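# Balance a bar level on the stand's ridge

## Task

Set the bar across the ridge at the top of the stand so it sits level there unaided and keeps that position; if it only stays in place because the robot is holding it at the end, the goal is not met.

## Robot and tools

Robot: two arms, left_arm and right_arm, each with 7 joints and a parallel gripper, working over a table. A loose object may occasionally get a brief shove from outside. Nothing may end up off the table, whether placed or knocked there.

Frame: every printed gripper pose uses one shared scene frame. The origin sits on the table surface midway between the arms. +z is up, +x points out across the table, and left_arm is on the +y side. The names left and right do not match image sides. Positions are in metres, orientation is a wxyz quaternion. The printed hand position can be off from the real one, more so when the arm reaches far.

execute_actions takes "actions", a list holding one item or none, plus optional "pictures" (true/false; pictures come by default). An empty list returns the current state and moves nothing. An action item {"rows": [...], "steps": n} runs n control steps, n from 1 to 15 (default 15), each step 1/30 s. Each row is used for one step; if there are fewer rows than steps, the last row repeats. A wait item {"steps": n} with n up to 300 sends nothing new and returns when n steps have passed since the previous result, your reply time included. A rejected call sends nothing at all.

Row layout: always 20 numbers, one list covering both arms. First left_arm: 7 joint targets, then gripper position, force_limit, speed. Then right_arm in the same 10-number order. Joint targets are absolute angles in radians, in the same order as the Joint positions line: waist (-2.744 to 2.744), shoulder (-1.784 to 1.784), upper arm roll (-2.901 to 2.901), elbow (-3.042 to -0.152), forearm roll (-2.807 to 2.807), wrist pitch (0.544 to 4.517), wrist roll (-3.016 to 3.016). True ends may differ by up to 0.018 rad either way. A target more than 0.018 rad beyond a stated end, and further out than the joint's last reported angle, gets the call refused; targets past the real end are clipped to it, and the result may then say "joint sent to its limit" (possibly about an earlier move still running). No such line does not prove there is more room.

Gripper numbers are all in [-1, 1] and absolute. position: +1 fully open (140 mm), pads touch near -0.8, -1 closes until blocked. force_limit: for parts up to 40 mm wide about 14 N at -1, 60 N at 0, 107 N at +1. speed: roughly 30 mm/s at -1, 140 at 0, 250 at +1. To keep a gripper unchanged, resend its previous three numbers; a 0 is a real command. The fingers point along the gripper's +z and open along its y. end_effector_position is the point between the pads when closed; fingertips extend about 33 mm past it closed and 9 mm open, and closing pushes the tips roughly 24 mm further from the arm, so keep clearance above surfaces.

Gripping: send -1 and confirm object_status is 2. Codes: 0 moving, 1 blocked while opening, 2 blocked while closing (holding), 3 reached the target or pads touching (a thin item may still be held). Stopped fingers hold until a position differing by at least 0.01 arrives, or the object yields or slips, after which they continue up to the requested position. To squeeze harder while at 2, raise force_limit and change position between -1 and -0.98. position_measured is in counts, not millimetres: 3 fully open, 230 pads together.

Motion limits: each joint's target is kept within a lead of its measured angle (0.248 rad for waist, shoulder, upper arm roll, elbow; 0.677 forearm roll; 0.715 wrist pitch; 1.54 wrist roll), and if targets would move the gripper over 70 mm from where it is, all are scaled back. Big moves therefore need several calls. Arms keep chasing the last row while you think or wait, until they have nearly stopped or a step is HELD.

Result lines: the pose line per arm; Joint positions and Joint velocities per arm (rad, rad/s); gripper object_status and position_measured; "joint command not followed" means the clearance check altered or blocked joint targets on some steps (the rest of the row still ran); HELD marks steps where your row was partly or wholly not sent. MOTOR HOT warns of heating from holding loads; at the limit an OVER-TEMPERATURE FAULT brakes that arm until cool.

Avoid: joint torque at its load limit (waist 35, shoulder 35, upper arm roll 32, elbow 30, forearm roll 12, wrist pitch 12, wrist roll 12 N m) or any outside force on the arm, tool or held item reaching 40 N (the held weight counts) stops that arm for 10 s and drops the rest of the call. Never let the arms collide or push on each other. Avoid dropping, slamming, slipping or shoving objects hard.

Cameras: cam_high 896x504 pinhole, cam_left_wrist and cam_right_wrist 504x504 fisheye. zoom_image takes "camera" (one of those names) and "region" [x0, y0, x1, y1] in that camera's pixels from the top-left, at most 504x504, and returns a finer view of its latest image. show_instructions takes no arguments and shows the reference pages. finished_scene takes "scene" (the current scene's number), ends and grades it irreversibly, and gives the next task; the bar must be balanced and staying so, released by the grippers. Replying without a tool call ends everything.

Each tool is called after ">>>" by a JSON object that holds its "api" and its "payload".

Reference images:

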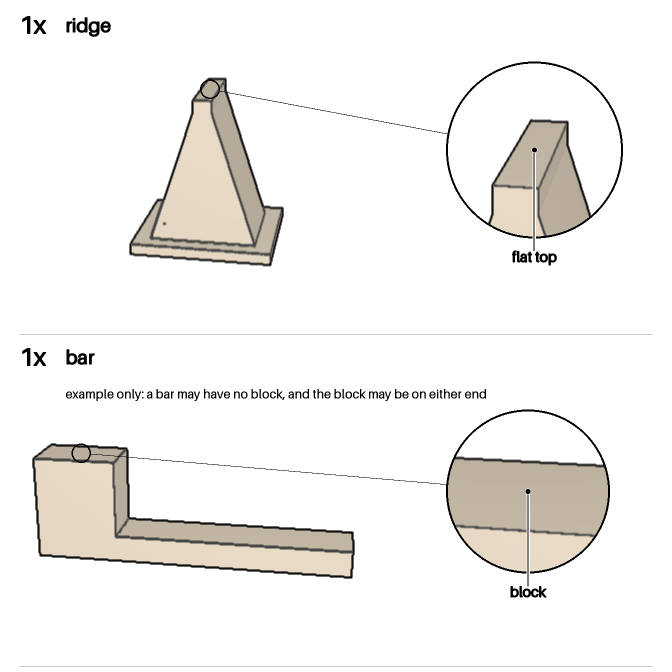

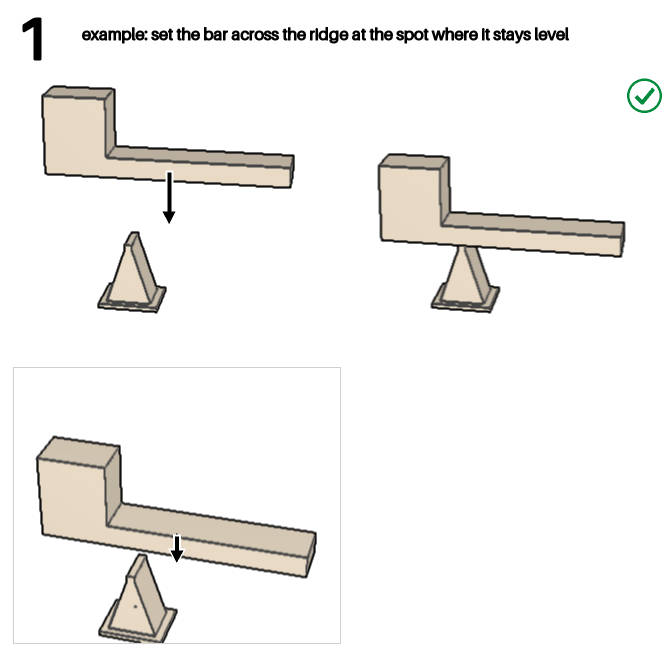

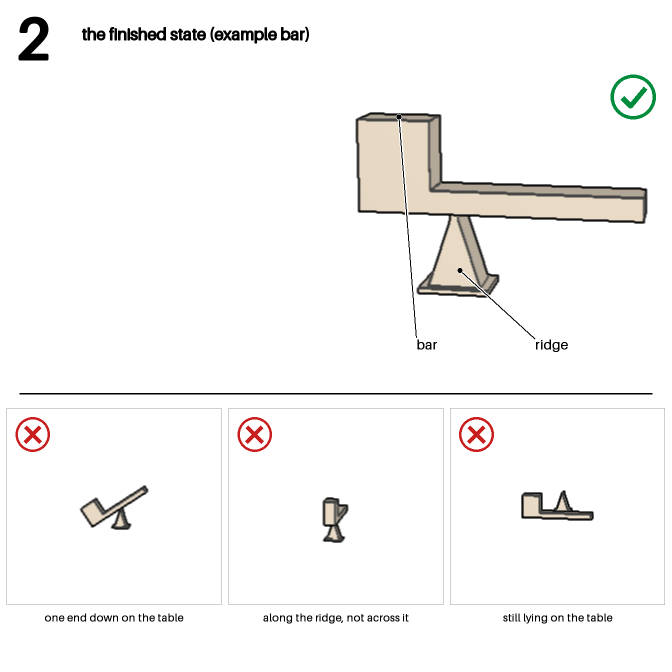

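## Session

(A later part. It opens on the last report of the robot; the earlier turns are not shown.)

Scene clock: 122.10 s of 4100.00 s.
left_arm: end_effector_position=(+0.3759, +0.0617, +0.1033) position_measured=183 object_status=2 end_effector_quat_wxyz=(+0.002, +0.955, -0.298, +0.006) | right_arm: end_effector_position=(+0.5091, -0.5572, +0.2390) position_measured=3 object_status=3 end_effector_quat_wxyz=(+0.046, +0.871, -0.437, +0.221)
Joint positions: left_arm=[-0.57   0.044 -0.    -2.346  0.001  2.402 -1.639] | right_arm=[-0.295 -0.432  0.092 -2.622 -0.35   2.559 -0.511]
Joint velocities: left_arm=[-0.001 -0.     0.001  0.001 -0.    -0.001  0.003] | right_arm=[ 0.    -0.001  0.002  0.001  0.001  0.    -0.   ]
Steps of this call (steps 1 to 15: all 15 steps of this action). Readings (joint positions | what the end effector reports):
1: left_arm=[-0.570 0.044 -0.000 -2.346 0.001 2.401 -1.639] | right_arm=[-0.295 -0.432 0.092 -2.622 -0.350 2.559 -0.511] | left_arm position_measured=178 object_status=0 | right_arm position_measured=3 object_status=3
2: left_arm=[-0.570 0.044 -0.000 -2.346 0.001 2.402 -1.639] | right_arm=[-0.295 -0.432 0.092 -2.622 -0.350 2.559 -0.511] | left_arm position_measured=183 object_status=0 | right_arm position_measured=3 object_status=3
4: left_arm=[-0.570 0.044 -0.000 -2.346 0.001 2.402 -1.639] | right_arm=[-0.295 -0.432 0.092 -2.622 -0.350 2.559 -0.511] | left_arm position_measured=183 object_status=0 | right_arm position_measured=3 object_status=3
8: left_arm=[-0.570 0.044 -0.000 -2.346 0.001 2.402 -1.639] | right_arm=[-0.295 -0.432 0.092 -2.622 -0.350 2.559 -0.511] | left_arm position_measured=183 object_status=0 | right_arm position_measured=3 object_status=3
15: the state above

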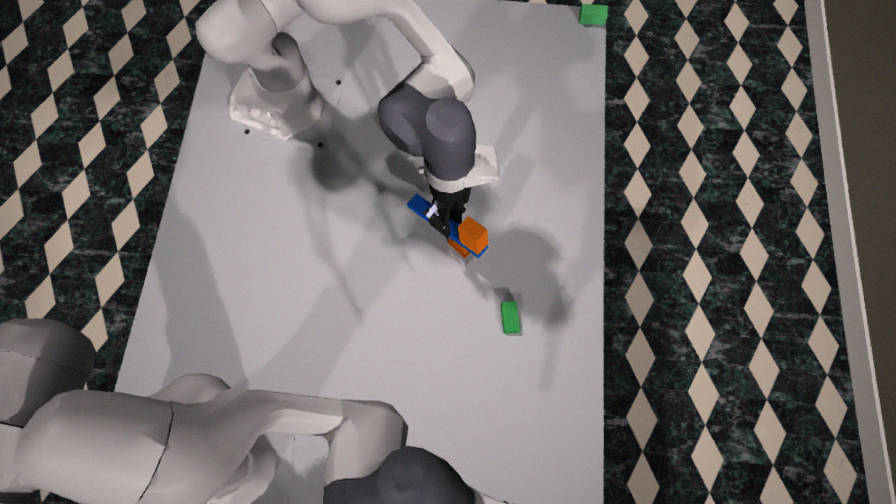

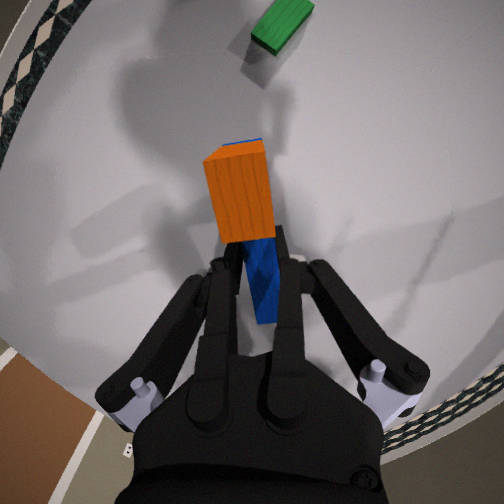

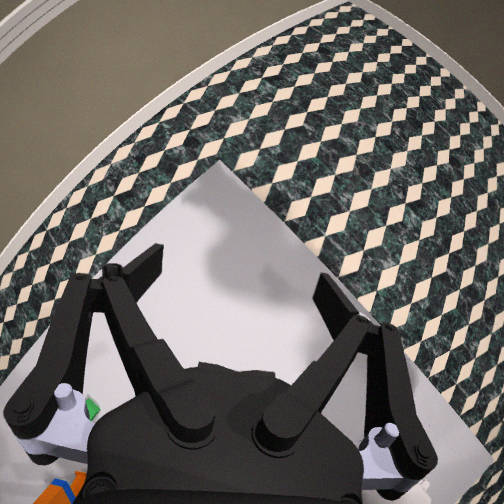

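>>> {"api": "execute_actions", "payload": {"actions": [{"rows":[[-0.572,0.044,0,-2.344,0,2.411,-1.642,-1,-0.7,0,-0.295,-0.432,0.092,-2.622,-0.35,2.559,-0.511,1,0,0]]}], "pictures": false}}

>>> {"api": "execute_actions", "payload": {"actions": [{"rows":[[-0.572,0.046,0,-2.346,0,2.411,-1.642,-0.35,-0.7,-1,-0.295,-0.432,0.092,-2.622,-0.35,2.559,-0.511,1,0,0]],"steps":4}], "pictures": false}}

>>> {"api": "execute_actions", "payload": {"actions": [{"rows":[[-0.572,0.046,0,-2.346,0,2.411,-1.642,-1,-0.7,0,-0.295,-0.432,0.092,-2.622,-0.35,2.559,-0.511,1,0,0]]}]}}

Scene clock: 126.17 s of 4100.00 s.
left_arm: end_effector_position=(+0.3767, +0.0610, +0.1036) position_measured=183 object_status=2 end_effector_quat_wxyz=(+0.002, +0.955, -0.298, +0.007) | right_arm: end_effector_position=(+0.5091, -0.5572, +0.2390) position_measured=3 object_status=3 end_effector_quat_wxyz=(+0.046, +0.871, -0.437, +0.221)
Joint positions: left_arm=[-0.57   0.044 -0.    -2.346  0.001  2.405 -1.639] | right_arm=[-0.295 -0.432  0.092 -2.622 -0.35   2.559 -0.511]
Joint velocities: left_arm=[-0.001  0.001 -0.001  0.    -0.     0.001  0.   ] | right_arm=[-0.    -0.002 -0.     0.001  0.001  0.    -0.001]
Steps of this call (steps 1 to 15: the robot went on to your last target; steps 16 to 90: nothing new was sent; then 0.57 s passed at rest; steps 91 to 105: all 15 steps of this action). Readings (joint positions | what the end effector reports):
91: left_arm=[-0.570 0.044 -0.000 -2.346 0.001 2.402 -1.639] | right_arm=[-0.295 -0.432 0.092 -2.622 -0.350 2.559 -0.511] | left_arm position_measured=183 object_status=2 | right_arm position_measured=3 object_status=3
92: left_arm=[-0.570 0.044 -0.000 -2.346 0.001 2.403 -1.639] | right_arm=[-0.295 -0.432 0.092 -2.622 -0.350 2.559 -0.511] | left_arm position_measured=183 object_status=2 | right_arm position_measured=3 object_status=3
94: left_arm=[-0.570 0.044 -0.000 -2.346 0.001 2.404 -1.639] | right_arm=[-0.295 -0.432 0.092 -2.622 -0.350 2.559 -0.511] | left_arm position_measured=183 object_status=2 | right_arm position_measured=3 object_status=3
98: left_arm=[-0.570 0.044 -0.000 -2.346 0.001 2.405 -1.639] | right_arm=[-0.295 -0.432 0.092 -2.622 -0.350 2.559 -0.511] | left_arm position_measured=183 object_status=2 | right_arm position_measured=3 object_status=3
105: the state above

Scene clock: 126.30 s of 4100.00 s.
left_arm: end_effector_position=(+0.3767, +0.0610, +0.1033) position_measured=178 object_status=0 end_effector_quat_wxyz=(+0.002, +0.955, -0.298, +0.007) | right_arm: end_effector_position=(+0.5091, -0.5572, +0.2390) position_measured=3 object_status=3 end_effector_quat_wxyz=(+0.046, +0.871, -0.437, +0.221)
Joint positions: left_arm=[-0.57   0.045 -0.    -2.346  0.001  2.406 -1.639] | right_arm=[-0.295 -0.432  0.092 -2.622 -0.35   2.559 -0.511]
Joint velocities: left_arm=[ 0.001  0.    -0.     0.     0.     0.006  0.   ] | right_arm=[ 0.    -0.001  0.001 -0.001  0.001 -0.     0.   ]
Steps of this call (steps 1 to 4: all 4 steps of this action). Readings (joint positions | what the end effector reports):
1: left_arm=[-0.570 0.044 -0.000 -2.346 0.001 2.405 -1.639] | right_arm=[-0.295 -0.432 0.092 -2.622 -0.350 2.559 -0.511] | left_arm position_measured=183 object_status=0 | right_arm position_measured=3 object_status=3
2: left_arm=[-0.570 0.045 -0.000 -2.346 0.001 2.406 -1.639] | right_arm=[-0.295 -0.432 0.092 -2.622 -0.350 2.559 -0.511] | left_arm position_measured=183 object_status=0 | right_arm position_measured=3 object_status=3
4: the state above

Scene clock: 126.80 s of 4100.00 s.
left_arm: end_effector_position=(+0.3769, +0.0609, +0.1033) position_measured=183 object_status=2 end_effector_quat_wxyz=(+0.002, +0.955, -0.298, +0.007) | right_arm: end_effector_position=(+0.5091, -0.5572, +0.2390) position_measured=3 object_status=3 end_effector_quat_wxyz=(+0.046, +0.871, -0.437, +0.221)
Joint positions: left_arm=[-0.57   0.045 -0.    -2.346  0.001  2.406 -1.639] | right_arm=[-0.295 -0.432  0.092 -2.622 -0.35   2.559 -0.511]
Joint velocities: left_arm=[-0.    -0.     0.     0.001 -0.    -0.001  0.001] | right_arm=[-0.001  0.     0.    -0.001  0.001 -0.     0.001]
Steps of this call (steps 1 to 15: all 15 steps of this action). Readings (joint positions | what the end effector reports):
1: left_arm=[-0.570 0.045 -0.000 -2.346 0.001 2.406 -1.639] | right_arm=[-0.295 -0.432 0.092 -2.622 -0.350 2.559 -0.511] | left_arm position_measured=177 object_status=0 | right_arm position_measured=3 object_status=3
2: left_arm=[-0.570 0.045 -0.000 -2.346 0.001 2.406 -1.639] | right_arm=[-0.295 -0.432 0.092 -2.622 -0.350 2.559 -0.511] | left_arm position_measured=182 object_status=0 | right_arm position_measured=3 object_status=3
4: left_arm=[-0.570 0.045 -0.000 -2.346 0.001 2.406 -1.639] | right_arm=[-0.295 -0.432 0.092 -2.622 -0.350 2.559 -0.511] | left_arm position_measured=183 object_status=0 | right_arm position_measured=3 object_status=3
8: left_arm=[-0.570 0.045 -0.000 -2.346 0.001 2.406 -1.639] | right_arm=[-0.295 -0.432 0.092 -2.622 -0.350 2.559 -0.511] | left_arm position_measured=183 object_status=0 | right_arm position_measured=3 object_status=3
15: the state above

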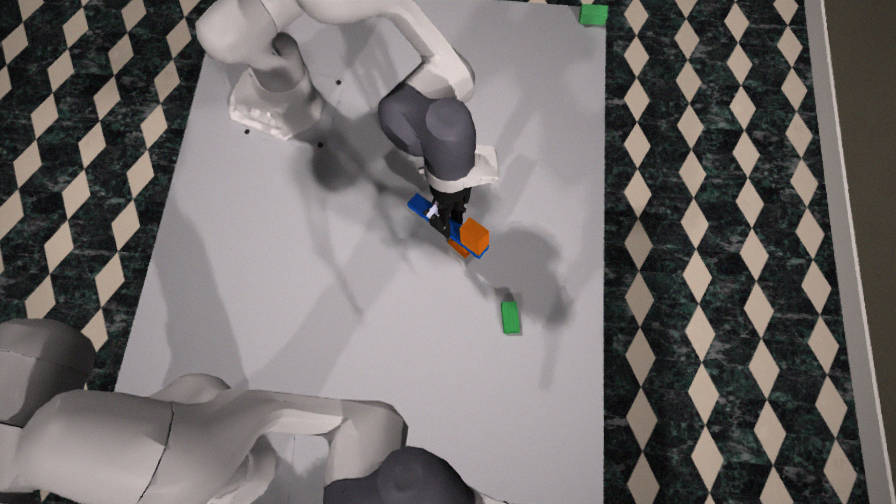

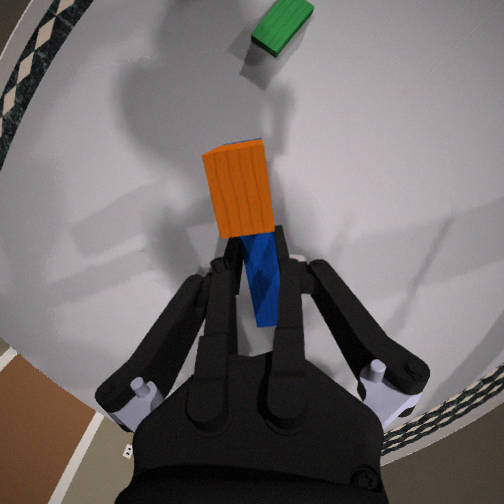

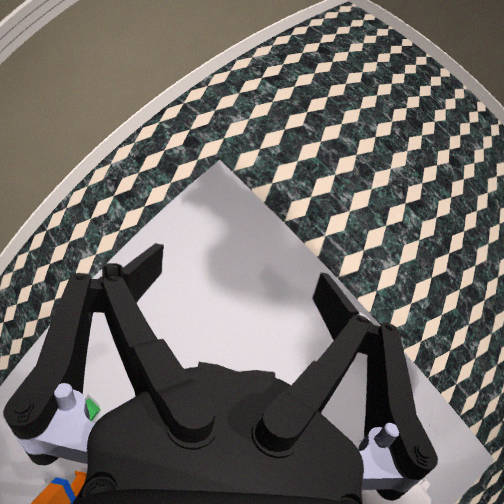

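Levelling. Another pulse.

>>> {"api": "execute_actions", "payload": {"actions": [{"rows":[[-0.572,0.046,0,-2.346,0,2.411,-1.642,-0.35,-0.7,-1,-0.295,-0.432,0.092,-2.622,-0.35,2.559,-0.511,1,0,0]],"steps":4}], "pictures": false}}

>>> {"api": "execute_actions", "payload": {"actions": [{"rows":[[-0.572,0.046,0,-2.346,0,2.411,-1.642,-1,-0.7,0,-0.295,-0.432,0.092,-2.622,-0.35,2.559,-0.511,1,0,0]]}], "pictures": false}}

>>> {"api": "execute_actions", "payload": {"actions": [{"rows":[[-0.572,0.046,0,-2.346,0,2.411,-1.642,-0.35,-0.7,-1,-0.295,-0.432,0.092,-2.622,-0.35,2.559,-0.511,1,0,0]],"steps":6}], "pictures": false}}

>>> {"api": "execute_actions", "payload": {"actions": [{"rows":[[-0.572,0.046,0,-2.346,0,2.411,-1.642,-1,-0.7,0,-0.295,-0.432,0.092,-2.622,-0.35,2.559,-0.511,1,0,0]]}]}}

Scene clock: 131.73 s of 4100.00 s.
left_arm: end_effector_position=(+0.3769, +0.0609, +0.1033) position_measured=178 object_status=0 end_effector_quat_wxyz=(+0.002, +0.955, -0.298, +0.007) | right_arm: end_effector_position=(+0.5091, -0.5572, +0.2390) position_measured=3 object_status=3 end_effector_quat_wxyz=(+0.046, +0.871, -0.437, +0.221)
Joint positions: left_arm=[-0.57   0.045 -0.    -2.346  0.001  2.407 -1.639] | right_arm=[-0.295 -0.432  0.092 -2.622 -0.35   2.559 -0.511]
Joint velocities: left_arm=[ 0.     0.001  0.    -0.    -0.     0.002 -0.   ] | right_arm=[-0.     0.001 -0.001  0.    -0.     0.     0.   ]
Steps of this call (steps 1 to 15: the robot went on to your last target; steps 16 to 90: nothing new was sent; then 1.80 s passed at rest; steps 91 to 94: all 4 steps of this action). Readings (joint positions | what the end effector reports):
91: left_arm=[-0.570 0.045 -0.000 -2.346 0.001 2.406 -1.639] | right_arm=[-0.295 -0.432 0.092 -2.622 -0.350 2.559 -0.511] | left_arm position_measured=183 object_status=0 | right_arm position_measured=3 object_status=3
92: left_arm=[-0.570 0.045 -0.000 -2.346 0.001 2.406 -1.639] | right_arm=[-0.295 -0.432 0.092 -2.622 -0.350 2.559 -0.511] | left_arm position_measured=183 object_status=0 | right_arm position_measured=3 object_status=3
94: the state above

Scene clock: 132.23 s of 4100.00 s.
left_arm: end_effector_position=(+0.3770, +0.0608, +0.1034) position_measured=183 object_status=2 end_effector_quat_wxyz=(+0.003, +0.955, -0.298, +0.008) | right_arm: end_effector_position=(+0.5091, -0.5572, +0.2390) position_measured=3 object_status=3 end_effector_quat_wxyz=(+0.046, +0.871, -0.437, +0.221)
Joint positions: left_arm=[-0.57   0.045 -0.    -2.346  0.001  2.407 -1.639] | right_arm=[-0.295 -0.432  0.092 -2.622 -0.35   2.559 -0.511]
Joint velocities: left_arm=[ 0.    -0.    -0.     0.002 -0.     0.001  0.002] | right_arm=[-0.001  0.002  0.001  0.001  0.001 -0.    -0.   ]
Steps of this call (steps 1 to 15: all 15 steps of this action). Readings (joint positions | what the end effector reports):
1: left_arm=[-0.570 0.045 -0.000 -2.346 0.001 2.407 -1.639] | right_arm=[-0.295 -0.432 0.092 -2.622 -0.350 2.559 -0.511] | left_arm position_measured=177 object_status=0 | right_arm position_measured=3 object_status=3
2: left_arm=[-0.570 0.045 -0.000 -2.346 0.001 2.407 -1.639] | right_arm=[-0.295 -0.432 0.092 -2.622 -0.350 2.559 -0.511] | left_arm position_measured=182 object_status=0 | right_arm position_measured=3 object_status=3
4: left_arm=[-0.570 0.045 -0.000 -2.346 0.001 2.407 -1.639] | right_arm=[-0.295 -0.432 0.092 -2.622 -0.350 2.559 -0.511] | left_arm position_measured=183 object_status=0 | right_arm position_measured=3 object_status=3
8: left_arm=[-0.570 0.045 -0.000 -2.346 0.001 2.407 -1.639] | right_arm=[-0.295 -0.432 0.092 -2.622 -0.350 2.559 -0.511] | left_arm position_measured=183 object_status=0 | right_arm position_measured=3 object_status=3
15: the state above

Scene clock: 132.43 s of 4100.00 s.
left_arm: end_effector_position=(+0.3770, +0.0608, +0.1034) position_measured=175 object_status=0 end_effector_quat_wxyz=(+0.003, +0.955, -0.298, +0.008) | right_arm: end_effector_position=(+0.5091, -0.5572, +0.2390) position_measured=3 object_status=3 end_effector_quat_wxyz=(+0.046, +0.871, -0.437, +0.221)
Joint positions: left_arm=[-0.57   0.045 -0.    -2.346  0.001  2.407 -1.639] | right_arm=[-0.295 -0.432  0.092 -2.622 -0.35   2.559 -0.511]
Joint velocities: left_arm=[-0.001  0.     0.     0.     0.     0.     0.001] | right_arm=[0.001 0.001 0.    0.001 0.    0.    0.   ]
Steps of this call (steps 1 to 6: all 6 steps of this action). Readings (joint positions | what the end effector reports):
1: left_arm=[-0.570 0.045 -0.000 -2.346 0.001 2.407 -1.639] | right_arm=[-0.295 -0.432 0.092 -2.622 -0.350 2.559 -0.511] | left_arm position_measured=183 object_status=0 | right_arm position_measured=3 object_status=3
2: left_arm=[-0.570 0.045 -0.000 -2.346 0.001 2.407 -1.639] | right_arm=[-0.295 -0.432 0.092 -2.622 -0.350 2.559 -0.511] | left_arm position_measured=183 object_status=0 | right_arm position_measured=3 object_status=3
4: left_arm=[-0.570 0.045 -0.000 -2.346 0.001 2.407 -1.639] | right_arm=[-0.295 -0.432 0.092 -2.622 -0.350 2.559 -0.511] | left_arm position_measured=178 object_status=0 | right_arm position_measured=3 object_status=3
6: the state above

Scene clock: 132.93 s of 4100.00 s.
left_arm: end_effector_position=(+0.3772, +0.0607, +0.1035) position_measured=183 object_status=2 end_effector_quat_wxyz=(+0.003, +0.955, -0.298, +0.008) | right_arm: end_effector_position=(+0.5091, -0.5572, +0.2390) position_measured=3 object_status=3 end_effector_quat_wxyz=(+0.046, +0.871, -0.437, +0.221)
Joint positions: left_arm=[-0.57   0.045 -0.    -2.346  0.001  2.407 -1.639] | right_arm=[-0.295 -0.432  0.092 -2.622 -0.35   2.559 -0.511]
Joint velocities: left_arm=[-0.001  0.    -0.001  0.     0.001  0.    -0.   ] | right_arm=[ 0.002  0.    -0.     0.001  0.     0.002  0.001]
Steps of this call (steps 1 to 15: all 15 steps of this action). Readings (joint positions | what the end effector reports):
1: left_arm=[-0.570 0.045 -0.000 -2.346 0.001 2.407 -1.639] | right_arm=[-0.295 -0.432 0.092 -2.622 -0.350 2.559 -0.511] | left_arm position_measured=173 object_status=0 | right_arm position_measured=3 object_status=3
2: left_arm=[-0.570 0.045 -0.000 -2.346 0.001 2.407 -1.639] | right_arm=[-0.295 -0.432 0.092 -2.622 -0.350 2.559 -0.511] | left_arm position_measured=179 object_status=0 | right_arm position_measured=3 object_status=3
4: left_arm=[-0.570 0.045 -0.000 -2.346 0.001 2.407 -1.639] | right_arm=[-0.295 -0.432 0.092 -2.622 -0.350 2.559 -0.511] | left_arm position_measured=183 object_status=0 | right_arm position_measured=3 object_status=3
8: left_arm=[-0.570 0.045 -0.000 -2.346 0.001 2.407 -1.639] | right_arm=[-0.295 -0.432 0.092 -2.622 -0.350 2.559 -0.511] | left_arm position_measured=183 object_status=0 | right_arm position_measured=3 object_status=3
15: the state above

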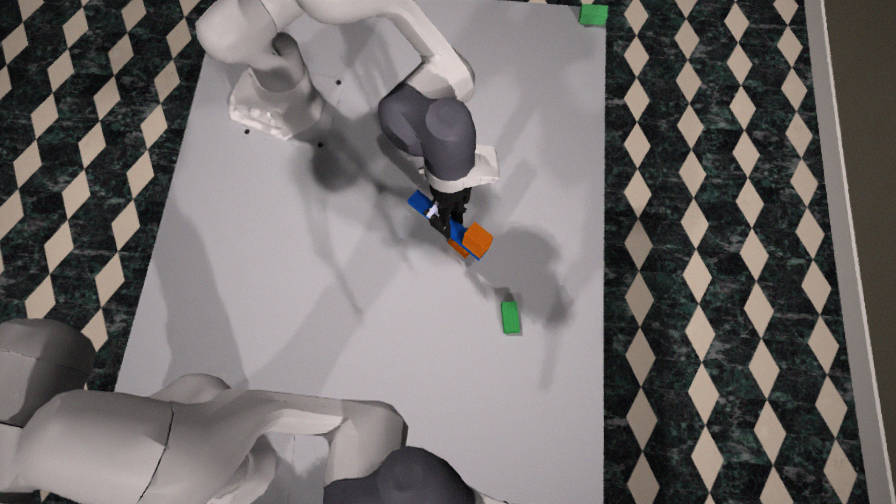

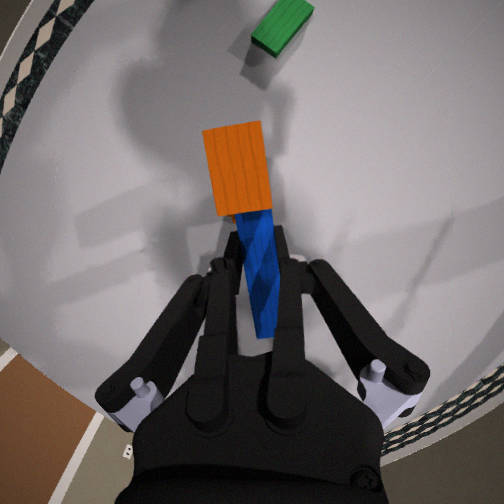

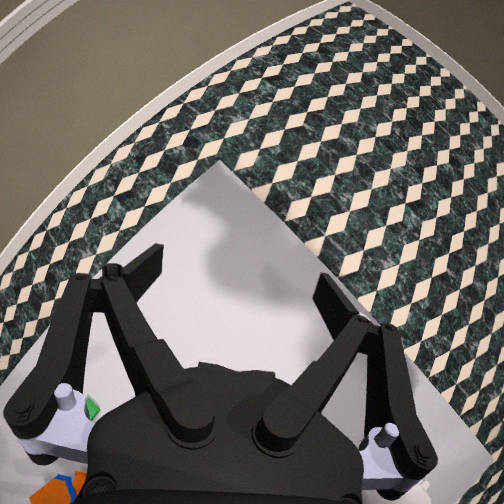

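>>> {"api": "execute_actions", "payload": {"actions": [{"rows":[[-0.57,0.03,0,-2.34,0,2.385,-1.64,-1,-0.7,0,-0.295,-0.432,0.092,-2.622,-0.35,2.559,-0.511,1,0,0]]}], "pictures": false}}

>>> {"api": "execute_actions", "payload": {"actions": [{"rows":[[-0.567,0.002,0,-2.368,0,2.386,-1.639,-1,-0.7,0,-0.295,-0.432,0.092,-2.622,-0.35,2.559,-0.511,1,0,0]]}], "pictures": false}}

>>> {"api": "execute_actions", "payload": {"actions": [{"rows":[[-0.567,0.022,0,-2.376,0,2.413,-1.639,-1,-0.7,0,-0.295,-0.432,0.092,-2.622,-0.35,2.559,-0.511,1,0,0]]}], "pictures": false}}

>>> {"api": "execute_actions", "payload": {"actions": [{"rows":[[-0.567,0.022,0,-2.376,0,2.413,-1.639,-0.35,-0.7,-1,-0.295,-0.432,0.092,-2.622,-0.35,2.559,-0.511,1,0,0]],"steps":4}], "pictures": false}}

>>> {"api": "execute_actions", "payload": {"actions": [{"rows":[[-0.567,0.022,0,-2.376,0,2.413,-1.639,-1,-0.7,0,-0.295,-0.432,0.092,-2.622,-0.35,2.559,-0.511,1,0,0]]}]}}

Scene clock: 140.10 s of 4100.00 s.
left_arm: end_effector_position=(+0.3761, +0.0615, +0.1094) position_measured=183 object_status=2 end_effector_quat_wxyz=(+0.002, +0.955, -0.298, +0.007) | right_arm: end_effector_position=(+0.5091, -0.5572, +0.2390) position_measured=3 object_status=3 end_effector_quat_wxyz=(+0.046, +0.871, -0.437, +0.221)
Joint positions: left_arm=[-0.57   0.032 -0.    -2.343  0.001  2.389 -1.639] | right_arm=[-0.295 -0.432  0.092 -2.622 -0.35   2.559 -0.511]
Joint velocities: left_arm=[-0.     0.    -0.001 -0.001  0.002 -0.007  0.   ] | right_arm=[-0.     0.    -0.     0.     0.001 -0.001  0.   ]
Steps of this call (steps 1 to 15: the robot went on to your last target; steps 16 to 90: nothing new was sent; then 3.67 s passed at rest; steps 91 to 105: all 15 steps of this action). Readings (joint positions | what the end effector reports):
91: left_arm=[-0.570 0.044 -0.000 -2.346 0.001 2.405 -1.639] | right_arm=[-0.295 -0.432 0.092 -2.622 -0.350 2.559 -0.511] | left_arm position_measured=183 object_status=2 | right_arm position_measured=3 object_status=3
92: left_arm=[-0.570 0.041 -0.000 -2.346 0.001 2.401 -1.639] | right_arm=[-0.295 -0.432 0.092 -2.622 -0.350 2.559 -0.511] | left_arm position_measured=183 object_status=2 | right_arm position_measured=3 object_status=3
94: left_arm=[-0.570 0.036 -0.000 -2.344 0.001 2.397 -1.639] | right_arm=[-0.295 -0.432 0.092 -2.622 -0.350 2.559 -0.511] | left_arm position_measured=183 object_status=2 | right_arm position_measured=3 object_status=3
98: left_arm=[-0.570 0.032 -0.000 -2.343 0.001 2.392 -1.639] | right_arm=[-0.295 -0.432 0.092 -2.622 -0.350 2.559 -0.511] | left_arm position_measured=183 object_status=2 | right_arm position_measured=3 object_status=3
105: the state above

Scene clock: 140.60 s of 4100.00 s.
left_arm: end_effector_position=(+0.3709, +0.0661, +0.1134) position_measured=183 object_status=2 end_effector_quat_wxyz=(+0.003, +0.955, -0.297, +0.008) | right_arm: end_effector_position=(+0.5091, -0.5572, +0.2390) position_measured=3 object_status=3 end_effector_quat_wxyz=(+0.046, +0.871, -0.437, +0.221)
Joint positions: left_arm=[-0.569  0.005 -0.    -2.367  0.001  2.388 -1.639] | right_arm=[-0.295 -0.432  0.092 -2.622 -0.35   2.559 -0.511]
Joint velocities: left_arm=[-0.001  0.001  0.001  0.001  0.001 -0.     0.002] | right_arm=[ 0.     0.     0.001 -0.     0.    -0.     0.001]
Steps of this call (steps 1 to 15: all 15 steps of this action). Readings (joint positions | what the end effector reports):
1: left_arm=[-0.570 0.028 -0.000 -2.348 0.001 2.389 -1.639] | right_arm=[-0.295 -0.432 0.092 -2.622 -0.350 2.559 -0.511] | left_arm position_measured=183 object_status=2 | right_arm position_measured=3 object_status=3
2: left_arm=[-0.570 0.021 -0.000 -2.355 0.001 2.389 -1.639] | right_arm=[-0.295 -0.432 0.092 -2.622 -0.350 2.559 -0.511] | left_arm position_measured=183 object_status=2 | right_arm position_measured=3 object_status=3
4: left_arm=[-0.569 0.011 -0.000 -2.362 0.001 2.388 -1.639] | right_arm=[-0.295 -0.432 0.092 -2.622 -0.350 2.559 -0.511] | left_arm position_measured=183 object_status=2 | right_arm position_measured=3 object_status=3
8: left_arm=[-0.569 0.005 -0.000 -2.366 0.001 2.388 -1.639] | right_arm=[-0.295 -0.432 0.092 -2.622 -0.350 2.559 -0.511] | left_arm position_measured=183 object_status=2 | right_arm position_measured=3 object_status=3
15: the state above

Scene clock: 141.10 s of 4100.00 s.
left_arm: end_effector_position=(+0.3697, +0.0671, +0.1041) position_measured=183 object_status=2 end_effector_quat_wxyz=(+0.002, +0.955, -0.297, +0.006) | right_arm: end_effector_position=(+0.5091, -0.5572, +0.2390) position_measured=3 object_status=3 end_effector_quat_wxyz=(+0.046, +0.871, -0.437, +0.221)
Joint positions: left_arm=[-0.569  0.021 -0.    -2.374  0.001  2.407 -1.639] | right_arm=[-0.295 -0.432  0.092 -2.622 -0.35   2.559 -0.511]
Joint velocities: left_arm=[ 0.     0.    -0.001 -0.002  0.001  0.006 -0.001] | right_arm=[ 0.    -0.002  0.001 -0.    -0.001  0.001  0.002]
Steps of this call (steps 1 to 15: all 15 steps of this action). Readings (joint positions | what the end effector reports):
1: left_arm=[-0.569 0.006 -0.000 -2.367 0.001 2.391 -1.639] | right_arm=[-0.295 -0.432 0.092 -2.622 -0.350 2.559 -0.511] | left_arm position_measured=183 object_status=2 | right_arm position_measured=3 object_status=3
2: left_arm=[-0.569 0.010 -0.000 -2.369 0.001 2.395 -1.639] | right_arm=[-0.295 -0.432 0.092 -2.622 -0.350 2.559 -0.511] | left_arm position_measured=183 object_status=2 | right_arm position_measured=3 object_status=3
4: left_arm=[-0.569 0.017 -0.000 -2.372 0.001 2.399 -1.639] | right_arm=[-0.295 -0.432 0.092 -2.622 -0.350 2.559 -0.511] | left_arm position_measured=183 object_status=2 | right_arm position_measured=3 object_status=3
8: left_arm=[-0.569 0.020 -0.000 -2.374 0.001 2.404 -1.639] | right_arm=[-0.295 -0.432 0.092 -2.622 -0.350 2.559 -0.511] | left_arm position_measured=183 object_status=2 | right_arm position_measured=3 object_status=3
15: the state above

Scene clock: 141.23 s of 4100.00 s.
left_arm: end_effector_position=(+0.3699, +0.0670, +0.1040) position_measured=178 object_status=0 end_effector_quat_wxyz=(+0.002, +0.955, -0.297, +0.006) | right_arm: end_effector_position=(+0.5091, -0.5572, +0.2390) position_measured=3 object_status=3 end_effector_quat_wxyz=(+0.046, +0.871, -0.437, +0.221)
Joint positions: left_arm=[-0.569  0.021 -0.    -2.374  0.001  2.408 -1.639] | right_arm=[-0.295 -0.432  0.092 -2.622 -0.35   2.559 -0.511]
Joint velocities: left_arm=[-0.     0.    -0.001 -0.001 -0.001  0.006  0.001] | right_arm=[ 0.     0.001  0.001 -0.001  0.001  0.    -0.001]
Steps of this call (steps 1 to 4: all 4 steps of this action). Readings (joint positions | what the end effector reports):
1: left_arm=[-0.569 0.021 -0.000 -2.374 0.001 2.407 -1.639] | right_arm=[-0.295 -0.432 0.092 -2.622 -0.350 2.559 -0.511] | left_arm position_measured=183 object_status=0 | right_arm position_measured=3 object_status=3
2: left_arm=[-0.569 0.021 -0.000 -2.374 0.001 2.407 -1.639] | right_arm=[-0.295 -0.432 0.092 -2.622 -0.350 2.559 -0.511] | left_arm position_measured=183 object_status=0 | right_arm position_measured=3 object_status=3
4: the state above

Scene clock: 141.73 s of 4100.00 s.
left_arm: end_effector_position=(+0.3700, +0.0669, +0.1041) position_measured=183 object_status=2 end_effector_quat_wxyz=(+0.002, +0.955, -0.297, +0.006) | right_arm: end_effector_position=(+0.5091, -0.5572, +0.2390) position_measured=3 object_status=3 end_effector_quat_wxyz=(+0.046, +0.871, -0.437, +0.221)
Joint positions: left_arm=[-0.569  0.021 -0.    -2.374  0.001  2.408 -1.639] | right_arm=[-0.295 -0.432  0.092 -2.622 -0.35   2.559 -0.511]
Joint velocities: left_arm=[ 0.001  0.001  0.     0.    -0.001  0.001  0.002] | right_arm=[ 0.001 -0.    -0.001  0.001  0.     0.001 -0.001]
Steps of this call (steps 1 to 15: all 15 steps of this action). Readings (joint positions | what the end effector reports):
1: left_arm=[-0.569 0.021 -0.000 -2.374 0.001 2.408 -1.639] | right_arm=[-0.295 -0.432 0.092 -2.622 -0.350 2.559 -0.511] | left_arm position_measured=177 object_status=0 | right_arm position_measured=3 object_status=3
2: left_arm=[-0.569 0.021 -0.000 -2.374 0.001 2.408 -1.639] | right_arm=[-0.295 -0.432 0.092 -2.622 -0.350 2.559 -0.511] | left_arm position_measured=182 object_status=0 | right_arm position_measured=3 object_status=3
4: left_arm=[-0.569 0.021 -0.000 -2.374 0.001 2.408 -1.639] | right_arm=[-0.295 -0.432 0.092 -2.622 -0.350 2.559 -0.511] | left_arm position_measured=183 object_status=0 | right_arm position_measured=3 object_status=3
8: left_arm=[-0.569 0.021 -0.000 -2.374 0.001 2.408 -1.639] | right_arm=[-0.295 -0.432 0.092 -2.622 -0.350 2.559 -0.511] | left_arm position_measured=183 object_status=0 | right_arm position_measured=3 object_status=3
15: the state above

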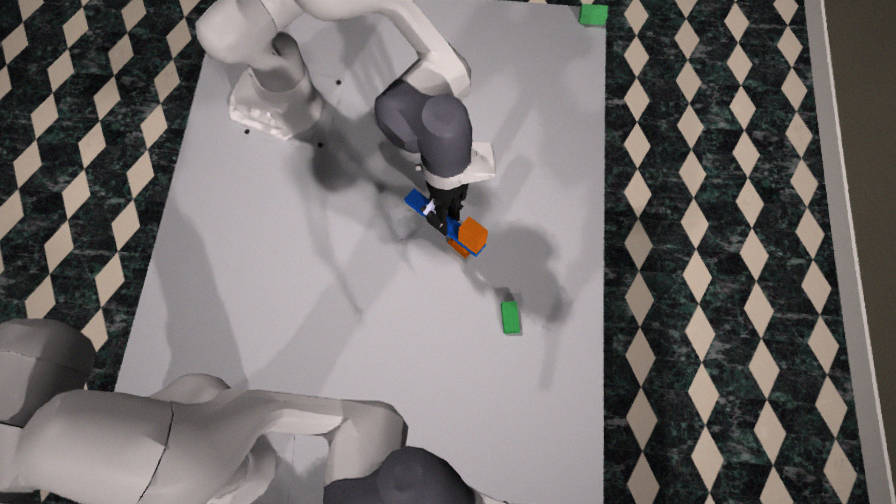

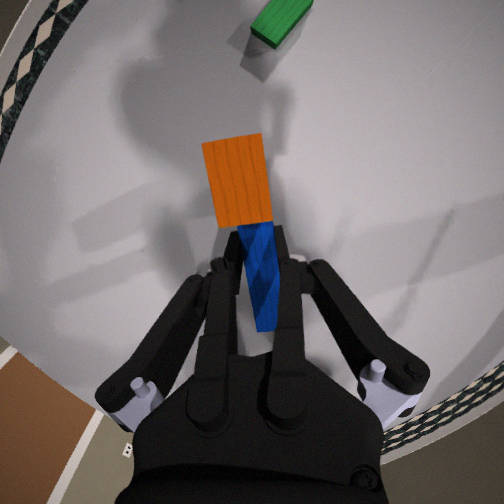

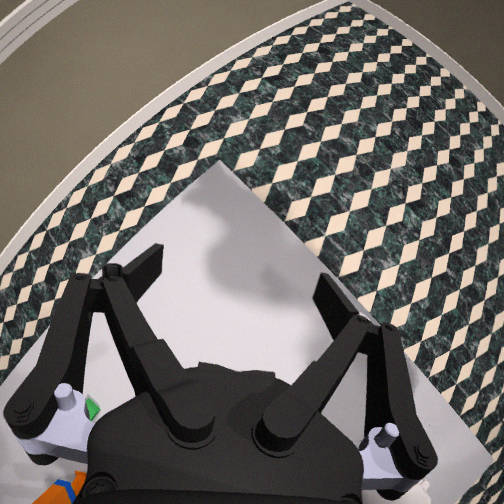

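Nearly level. Move to x≈0.374.

>>> {"api": "execute_actions", "payload": {"actions": [{"rows":[[-0.569,0.012,0,-2.36,0,2.388,-1.639,-1,-0.7,0,-0.295,-0.432,0.092,-2.622,-0.35,2.559,-0.511,1,0,0]]}], "pictures": false}}

>>> {"api": "execute_actions", "payload": {"actions": [{"rows":[[-0.569,0.022,0,-2.348,0,2.386,-1.639,-1,-0.7,0,-0.295,-0.432,0.092,-2.622,-0.35,2.559,-0.511,1,0,0]]}], "pictures": false}}

>>> {"api": "execute_actions", "payload": {"actions": [{"rows":[[-0.569,0.036,0,-2.357,0,2.408,-1.639,-1,-0.7,0,-0.295,-0.432,0.092,-2.622,-0.35,2.559,-0.511,1,0,0]]}], "pictures": false}}

>>> {"api": "execute_actions", "payload": {"actions": [{"rows":[[-0.569,0.036,0,-2.357,0,2.408,-1.639,-0.35,-0.7,-1,-0.295,-0.432,0.092,-2.622,-0.35,2.559,-0.511,1,0,0]],"steps":5}], "pictures": false}}

>>> {"api": "execute_actions", "payload": {"actions": [{"rows":[[-0.569,0.036,0,-2.357,0,2.408,-1.639,-1,-0.7,0,-0.295,-0.432,0.092,-2.622,-0.35,2.559,-0.511,1,0,0]]}]}}

Scene clock: 150.30 s of 4100.00 s.
left_arm: end_effector_position=(+0.3717, +0.0655, +0.1104) position_measured=183 object_status=2 end_effector_quat_wxyz=(+0.002, +0.955, -0.297, +0.007) | right_arm: end_effector_position=(+0.5091, -0.5572, +0.2390) position_measured=3 object_status=3 end_effector_quat_wxyz=(+0.046, +0.871, -0.437, +0.221)
Joint positions: left_arm=[-0.569  0.014 -0.    -2.363  0.001  2.392 -1.639] | right_arm=[-0.295 -0.432  0.092 -2.622 -0.35   2.559 -0.511]
Joint velocities: left_arm=[ 0.     0.    -0.    -0.    -0.    -0.006  0.   ] | right_arm=[-0.001 -0.001  0.    -0.001 -0.    -0.     0.001]
Steps of this call (steps 1 to 15: the robot went on to your last target; steps 16 to 90: nothing new was sent; then 5.07 s passed at rest; steps 91 to 105: all 15 steps of this action). Readings (joint positions | what the end effector reports):
91: left_arm=[-0.569 0.021 -0.000 -2.373 0.001 2.406 -1.639] | right_arm=[-0.295 -0.432 0.092 -2.622 -0.350 2.559 -0.511] | left_arm position_measured=183 object_status=2 | right_arm position_measured=3 object_status=3
92: left_arm=[-0.569 0.020 -0.000 -2.370 0.001 2.403 -1.639] | right_arm=[-0.295 -0.432 0.092 -2.622 -0.350 2.559 -0.511] | left_arm position_measured=183 object_status=2 | right_arm position_measured=3 object_status=3
94: left_arm=[-0.569 0.017 -0.000 -2.366 0.001 2.399 -1.639] | right_arm=[-0.295 -0.432 0.092 -2.622 -0.350 2.559 -0.511] | left_arm position_measured=183 object_status=2 | right_arm position_measured=3 object_status=3
98: left_arm=[-0.569 0.014 -0.000 -2.363 0.001 2.395 -1.639] | right_arm=[-0.295 -0.432 0.092 -2.622 -0.350 2.559 -0.511] | left_arm position_measured=183 object_status=2 | right_arm position_measured=3 object_status=3
105: the state above

Scene clock: 150.80 s of 4100.00 s.
left_arm: end_effector_position=(+0.3746, +0.0632, +0.1112) position_measured=183 object_status=2 end_effector_quat_wxyz=(+0.002, +0.955, -0.297, +0.007) | right_arm: end_effector_position=(+0.5091, -0.5572, +0.2390) position_measured=3 object_status=3 end_effector_quat_wxyz=(+0.046, +0.871, -0.437, +0.221)
Joint positions: left_arm=[-0.569  0.022 -0.    -2.351  0.001  2.389 -1.639] | right_arm=[-0.295 -0.432  0.092 -2.622 -0.35   2.559 -0.511]
Joint velocities: left_arm=[-0.002 -0.001  0.001 -0.001  0.    -0.001  0.   ] | right_arm=[0.    0.002 0.    0.    0.001 0.    0.   ]
Steps of this call (steps 1 to 15: all 15 steps of this action). Readings (joint positions | what the end effector reports):
1: left_arm=[-0.569 0.016 -0.000 -2.361 0.001 2.391 -1.639] | right_arm=[-0.295 -0.432 0.092 -2.622 -0.350 2.559 -0.511] | left_arm position_measured=183 object_status=2 | right_arm position_measured=3 object_status=3
2: left_arm=[-0.569 0.018 -0.000 -2.358 0.001 2.391 -1.639] | right_arm=[-0.295 -0.432 0.092 -2.622 -0.350 2.559 -0.511] | left_arm position_measured=183 object_status=2 | right_arm position_measured=3 object_status=3
4: left_arm=[-0.569 0.020 -0.000 -2.354 0.001 2.390 -1.639] | right_arm=[-0.295 -0.432 0.092 -2.622 -0.350 2.559 -0.511] | left_arm position_measured=183 object_status=2 | right_arm position_measured=3 object_status=3
8: left_arm=[-0.569 0.022 -0.000 -2.352 0.001 2.390 -1.639] | right_arm=[-0.295 -0.432 0.092 -2.622 -0.350 2.559 -0.511] | left_arm position_measured=183 object_status=2 | right_arm position_measured=3 object_status=3
15: the state above

Scene clock: 151.30 s of 4100.00 s.
left_arm: end_effector_position=(+0.3739, +0.0638, +0.1042) position_measured=183 object_status=2 end_effector_quat_wxyz=(+0.002, +0.955, -0.297, +0.006) | right_arm: end_effector_position=(+0.5091, -0.5572, +0.2390) position_measured=3 object_status=3 end_effector_quat_wxyz=(+0.046, +0.871, -0.437, +0.221)
Joint positions: left_arm=[-0.569  0.035 -0.    -2.355  0.001  2.402 -1.639] | right_arm=[-0.295 -0.432  0.092 -2.622 -0.35   2.559 -0.511]
Joint velocities: left_arm=[ 0.001  0.001  0.    -0.001 -0.001  0.005  0.   ] | right_arm=[-0.001  0.001 -0.     0.     0.001 -0.     0.   ]
Steps of this call (steps 1 to 15: all 15 steps of this action). Readings (joint positions | what the end effector reports):
1: left_arm=[-0.569 0.023 -0.000 -2.352 0.001 2.391 -1.639] | right_arm=[-0.295 -0.432 0.092 -2.622 -0.350 2.559 -0.511] | left_arm position_measured=183 object_status=2 | right_arm position_measured=3 object_status=3
2: left_arm=[-0.569 0.026 -0.000 -2.352 0.001 2.394 -1.639] | right_arm=[-0.295 -0.432 0.092 -2.622 -0.350 2.559 -0.511] | left_arm position_measured=183 object_status=2 | right_arm position_measured=3 object_status=3
4: left_arm=[-0.569 0.032 -0.000 -2.354 0.001 2.397 -1.639] | right_arm=[-0.295 -0.432 0.092 -2.622 -0.350 2.559 -0.511] | left_arm position_measured=183 object_status=2 | right_arm position_measured=3 object_status=3
8: left_arm=[-0.569 0.034 -0.000 -2.355 0.001 2.400 -1.639] | right_arm=[-0.295 -0.432 0.092 -2.622 -0.350 2.559 -0.511] | left_arm position_measured=183 object_status=2 | right_arm position_measured=3 object_status=3
15: the state above

Scene clock: 151.47 s of 4100.00 s.
left_arm: end_effector_position=(+0.3741, +0.0637, +0.1042) position_measured=177 object_status=0 end_effector_quat_wxyz=(+0.002, +0.955, -0.297, +0.006) | right_arm: end_effector_position=(+0.5091, -0.5572, +0.2390) position_measured=3 object_status=3 end_effector_quat_wxyz=(+0.046, +0.871, -0.437, +0.221)
Joint positions: left_arm=[-0.569  0.035 -0.    -2.355  0.001  2.403 -1.639] | right_arm=[-0.295 -0.432  0.092 -2.622 -0.35   2.559 -0.511]
Joint velocities: left_arm=[ 0.002  0.001 -0.     0.    -0.     0.006 -0.003] | right_arm=[ 0.001  0.    -0.001  0.    -0.     0.001 -0.   ]
Steps of this call (steps 1 to 5: all 5 steps of this action). Readings (joint positions | what the end effector reports):
1: left_arm=[-0.569 0.035 -0.000 -2.355 0.001 2.402 -1.639] | right_arm=[-0.295 -0.432 0.092 -2.622 -0.350 2.559 -0.511] | left_arm position_measured=183 object_status=0 | right_arm position_measured=3 object_status=3
2: left_arm=[-0.569 0.035 -0.000 -2.355 0.001 2.402 -1.639] | right_arm=[-0.295 -0.432 0.092 -2.622 -0.350 2.559 -0.511] | left_arm position_measured=183 object_status=0 | right_arm position_measured=3 object_status=3
4: left_arm=[-0.569 0.035 -0.000 -2.355 0.001 2.403 -1.639] | right_arm=[-0.295 -0.432 0.092 -2.622 -0.350 2.559 -0.511] | left_arm position_measured=178 object_status=0 | right_arm position_measured=3 object_status=3
5: the state above

Scene clock: 151.97 s of 4100.00 s.
left_arm: end_effector_position=(+0.3741, +0.0636, +0.1043) position_measured=183 object_status=2 end_effector_quat_wxyz=(+0.002, +0.955, -0.297, +0.006) | right_arm: end_effector_position=(+0.5091, -0.5572, +0.2390) position_measured=3 object_status=3 end_effector_quat_wxyz=(+0.046, +0.871, -0.437, +0.221)
Joint positions: left_arm=[-0.569  0.035 -0.    -2.355  0.001  2.403 -1.639] | right_arm=[-0.295 -0.432  0.092 -2.622 -0.35   2.559 -0.511]
Joint velocities: left_arm=[ 0.    -0.001  0.    -0.001 -0.001  0.    -0.001] | right_arm=[0.    0.001 0.    0.001 0.001 0.    0.   ]
Steps of this call (steps 1 to 15: all 15 steps of this action). Readings (joint positions | what the end effector reports):
1: left_arm=[-0.569 0.035 -0.000 -2.355 0.001 2.403 -1.639] | right_arm=[-0.295 -0.432 0.092 -2.622 -0.350 2.559 -0.511] | left_arm position_measured=175 object_status=0 | right_arm position_measured=3 object_status=3
2: left_arm=[-0.569 0.035 -0.000 -2.355 0.001 2.403 -1.639] | right_arm=[-0.295 -0.432 0.092 -2.622 -0.350 2.559 -0.511] | left_arm position_measured=180 object_status=0 | right_arm position_measured=3 object_status=3
4: left_arm=[-0.569 0.035 -0.000 -2.355 0.001 2.403 -1.639] | right_arm=[-0.295 -0.432 0.092 -2.622 -0.350 2.559 -0.511] | left_arm position_measured=183 object_status=0 | right_arm position_measured=3 object_status=3
8: left_arm=[-0.569 0.035 -0.000 -2.355 0.001 2.403 -1.639] | right_arm=[-0.295 -0.432 0.092 -2.622 -0.350 2.559 -0.511] | left_arm position_measured=183 object_status=0 | right_arm position_measured=3 object_status=3
15: the state above

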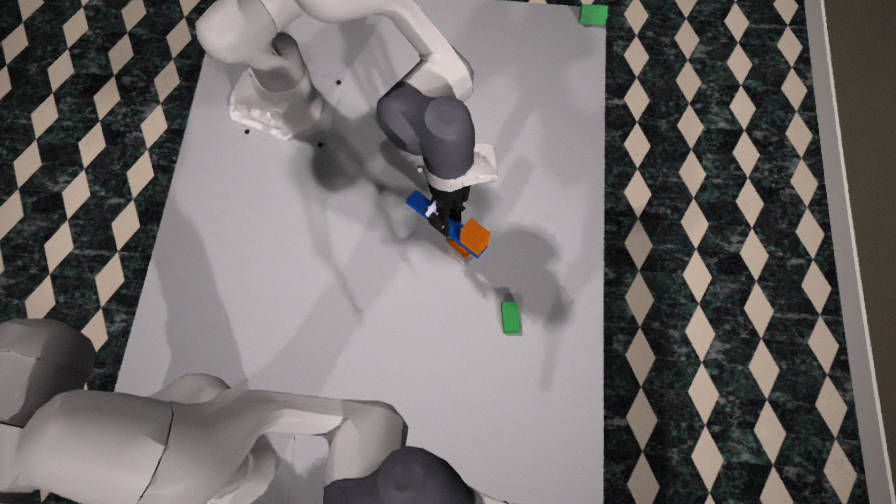

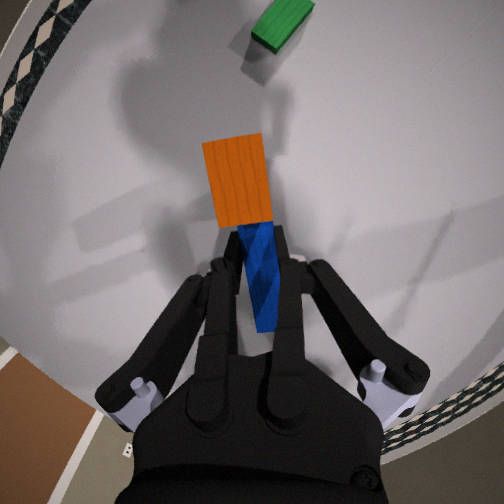

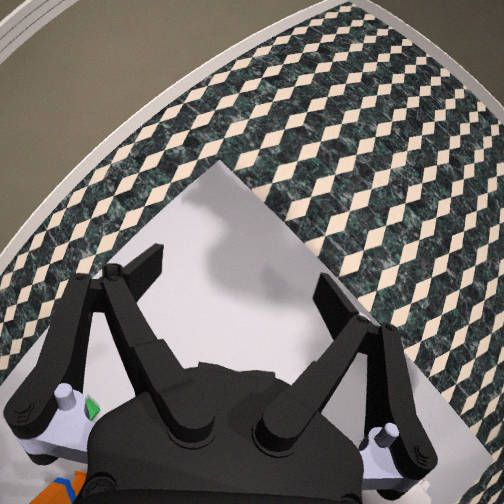

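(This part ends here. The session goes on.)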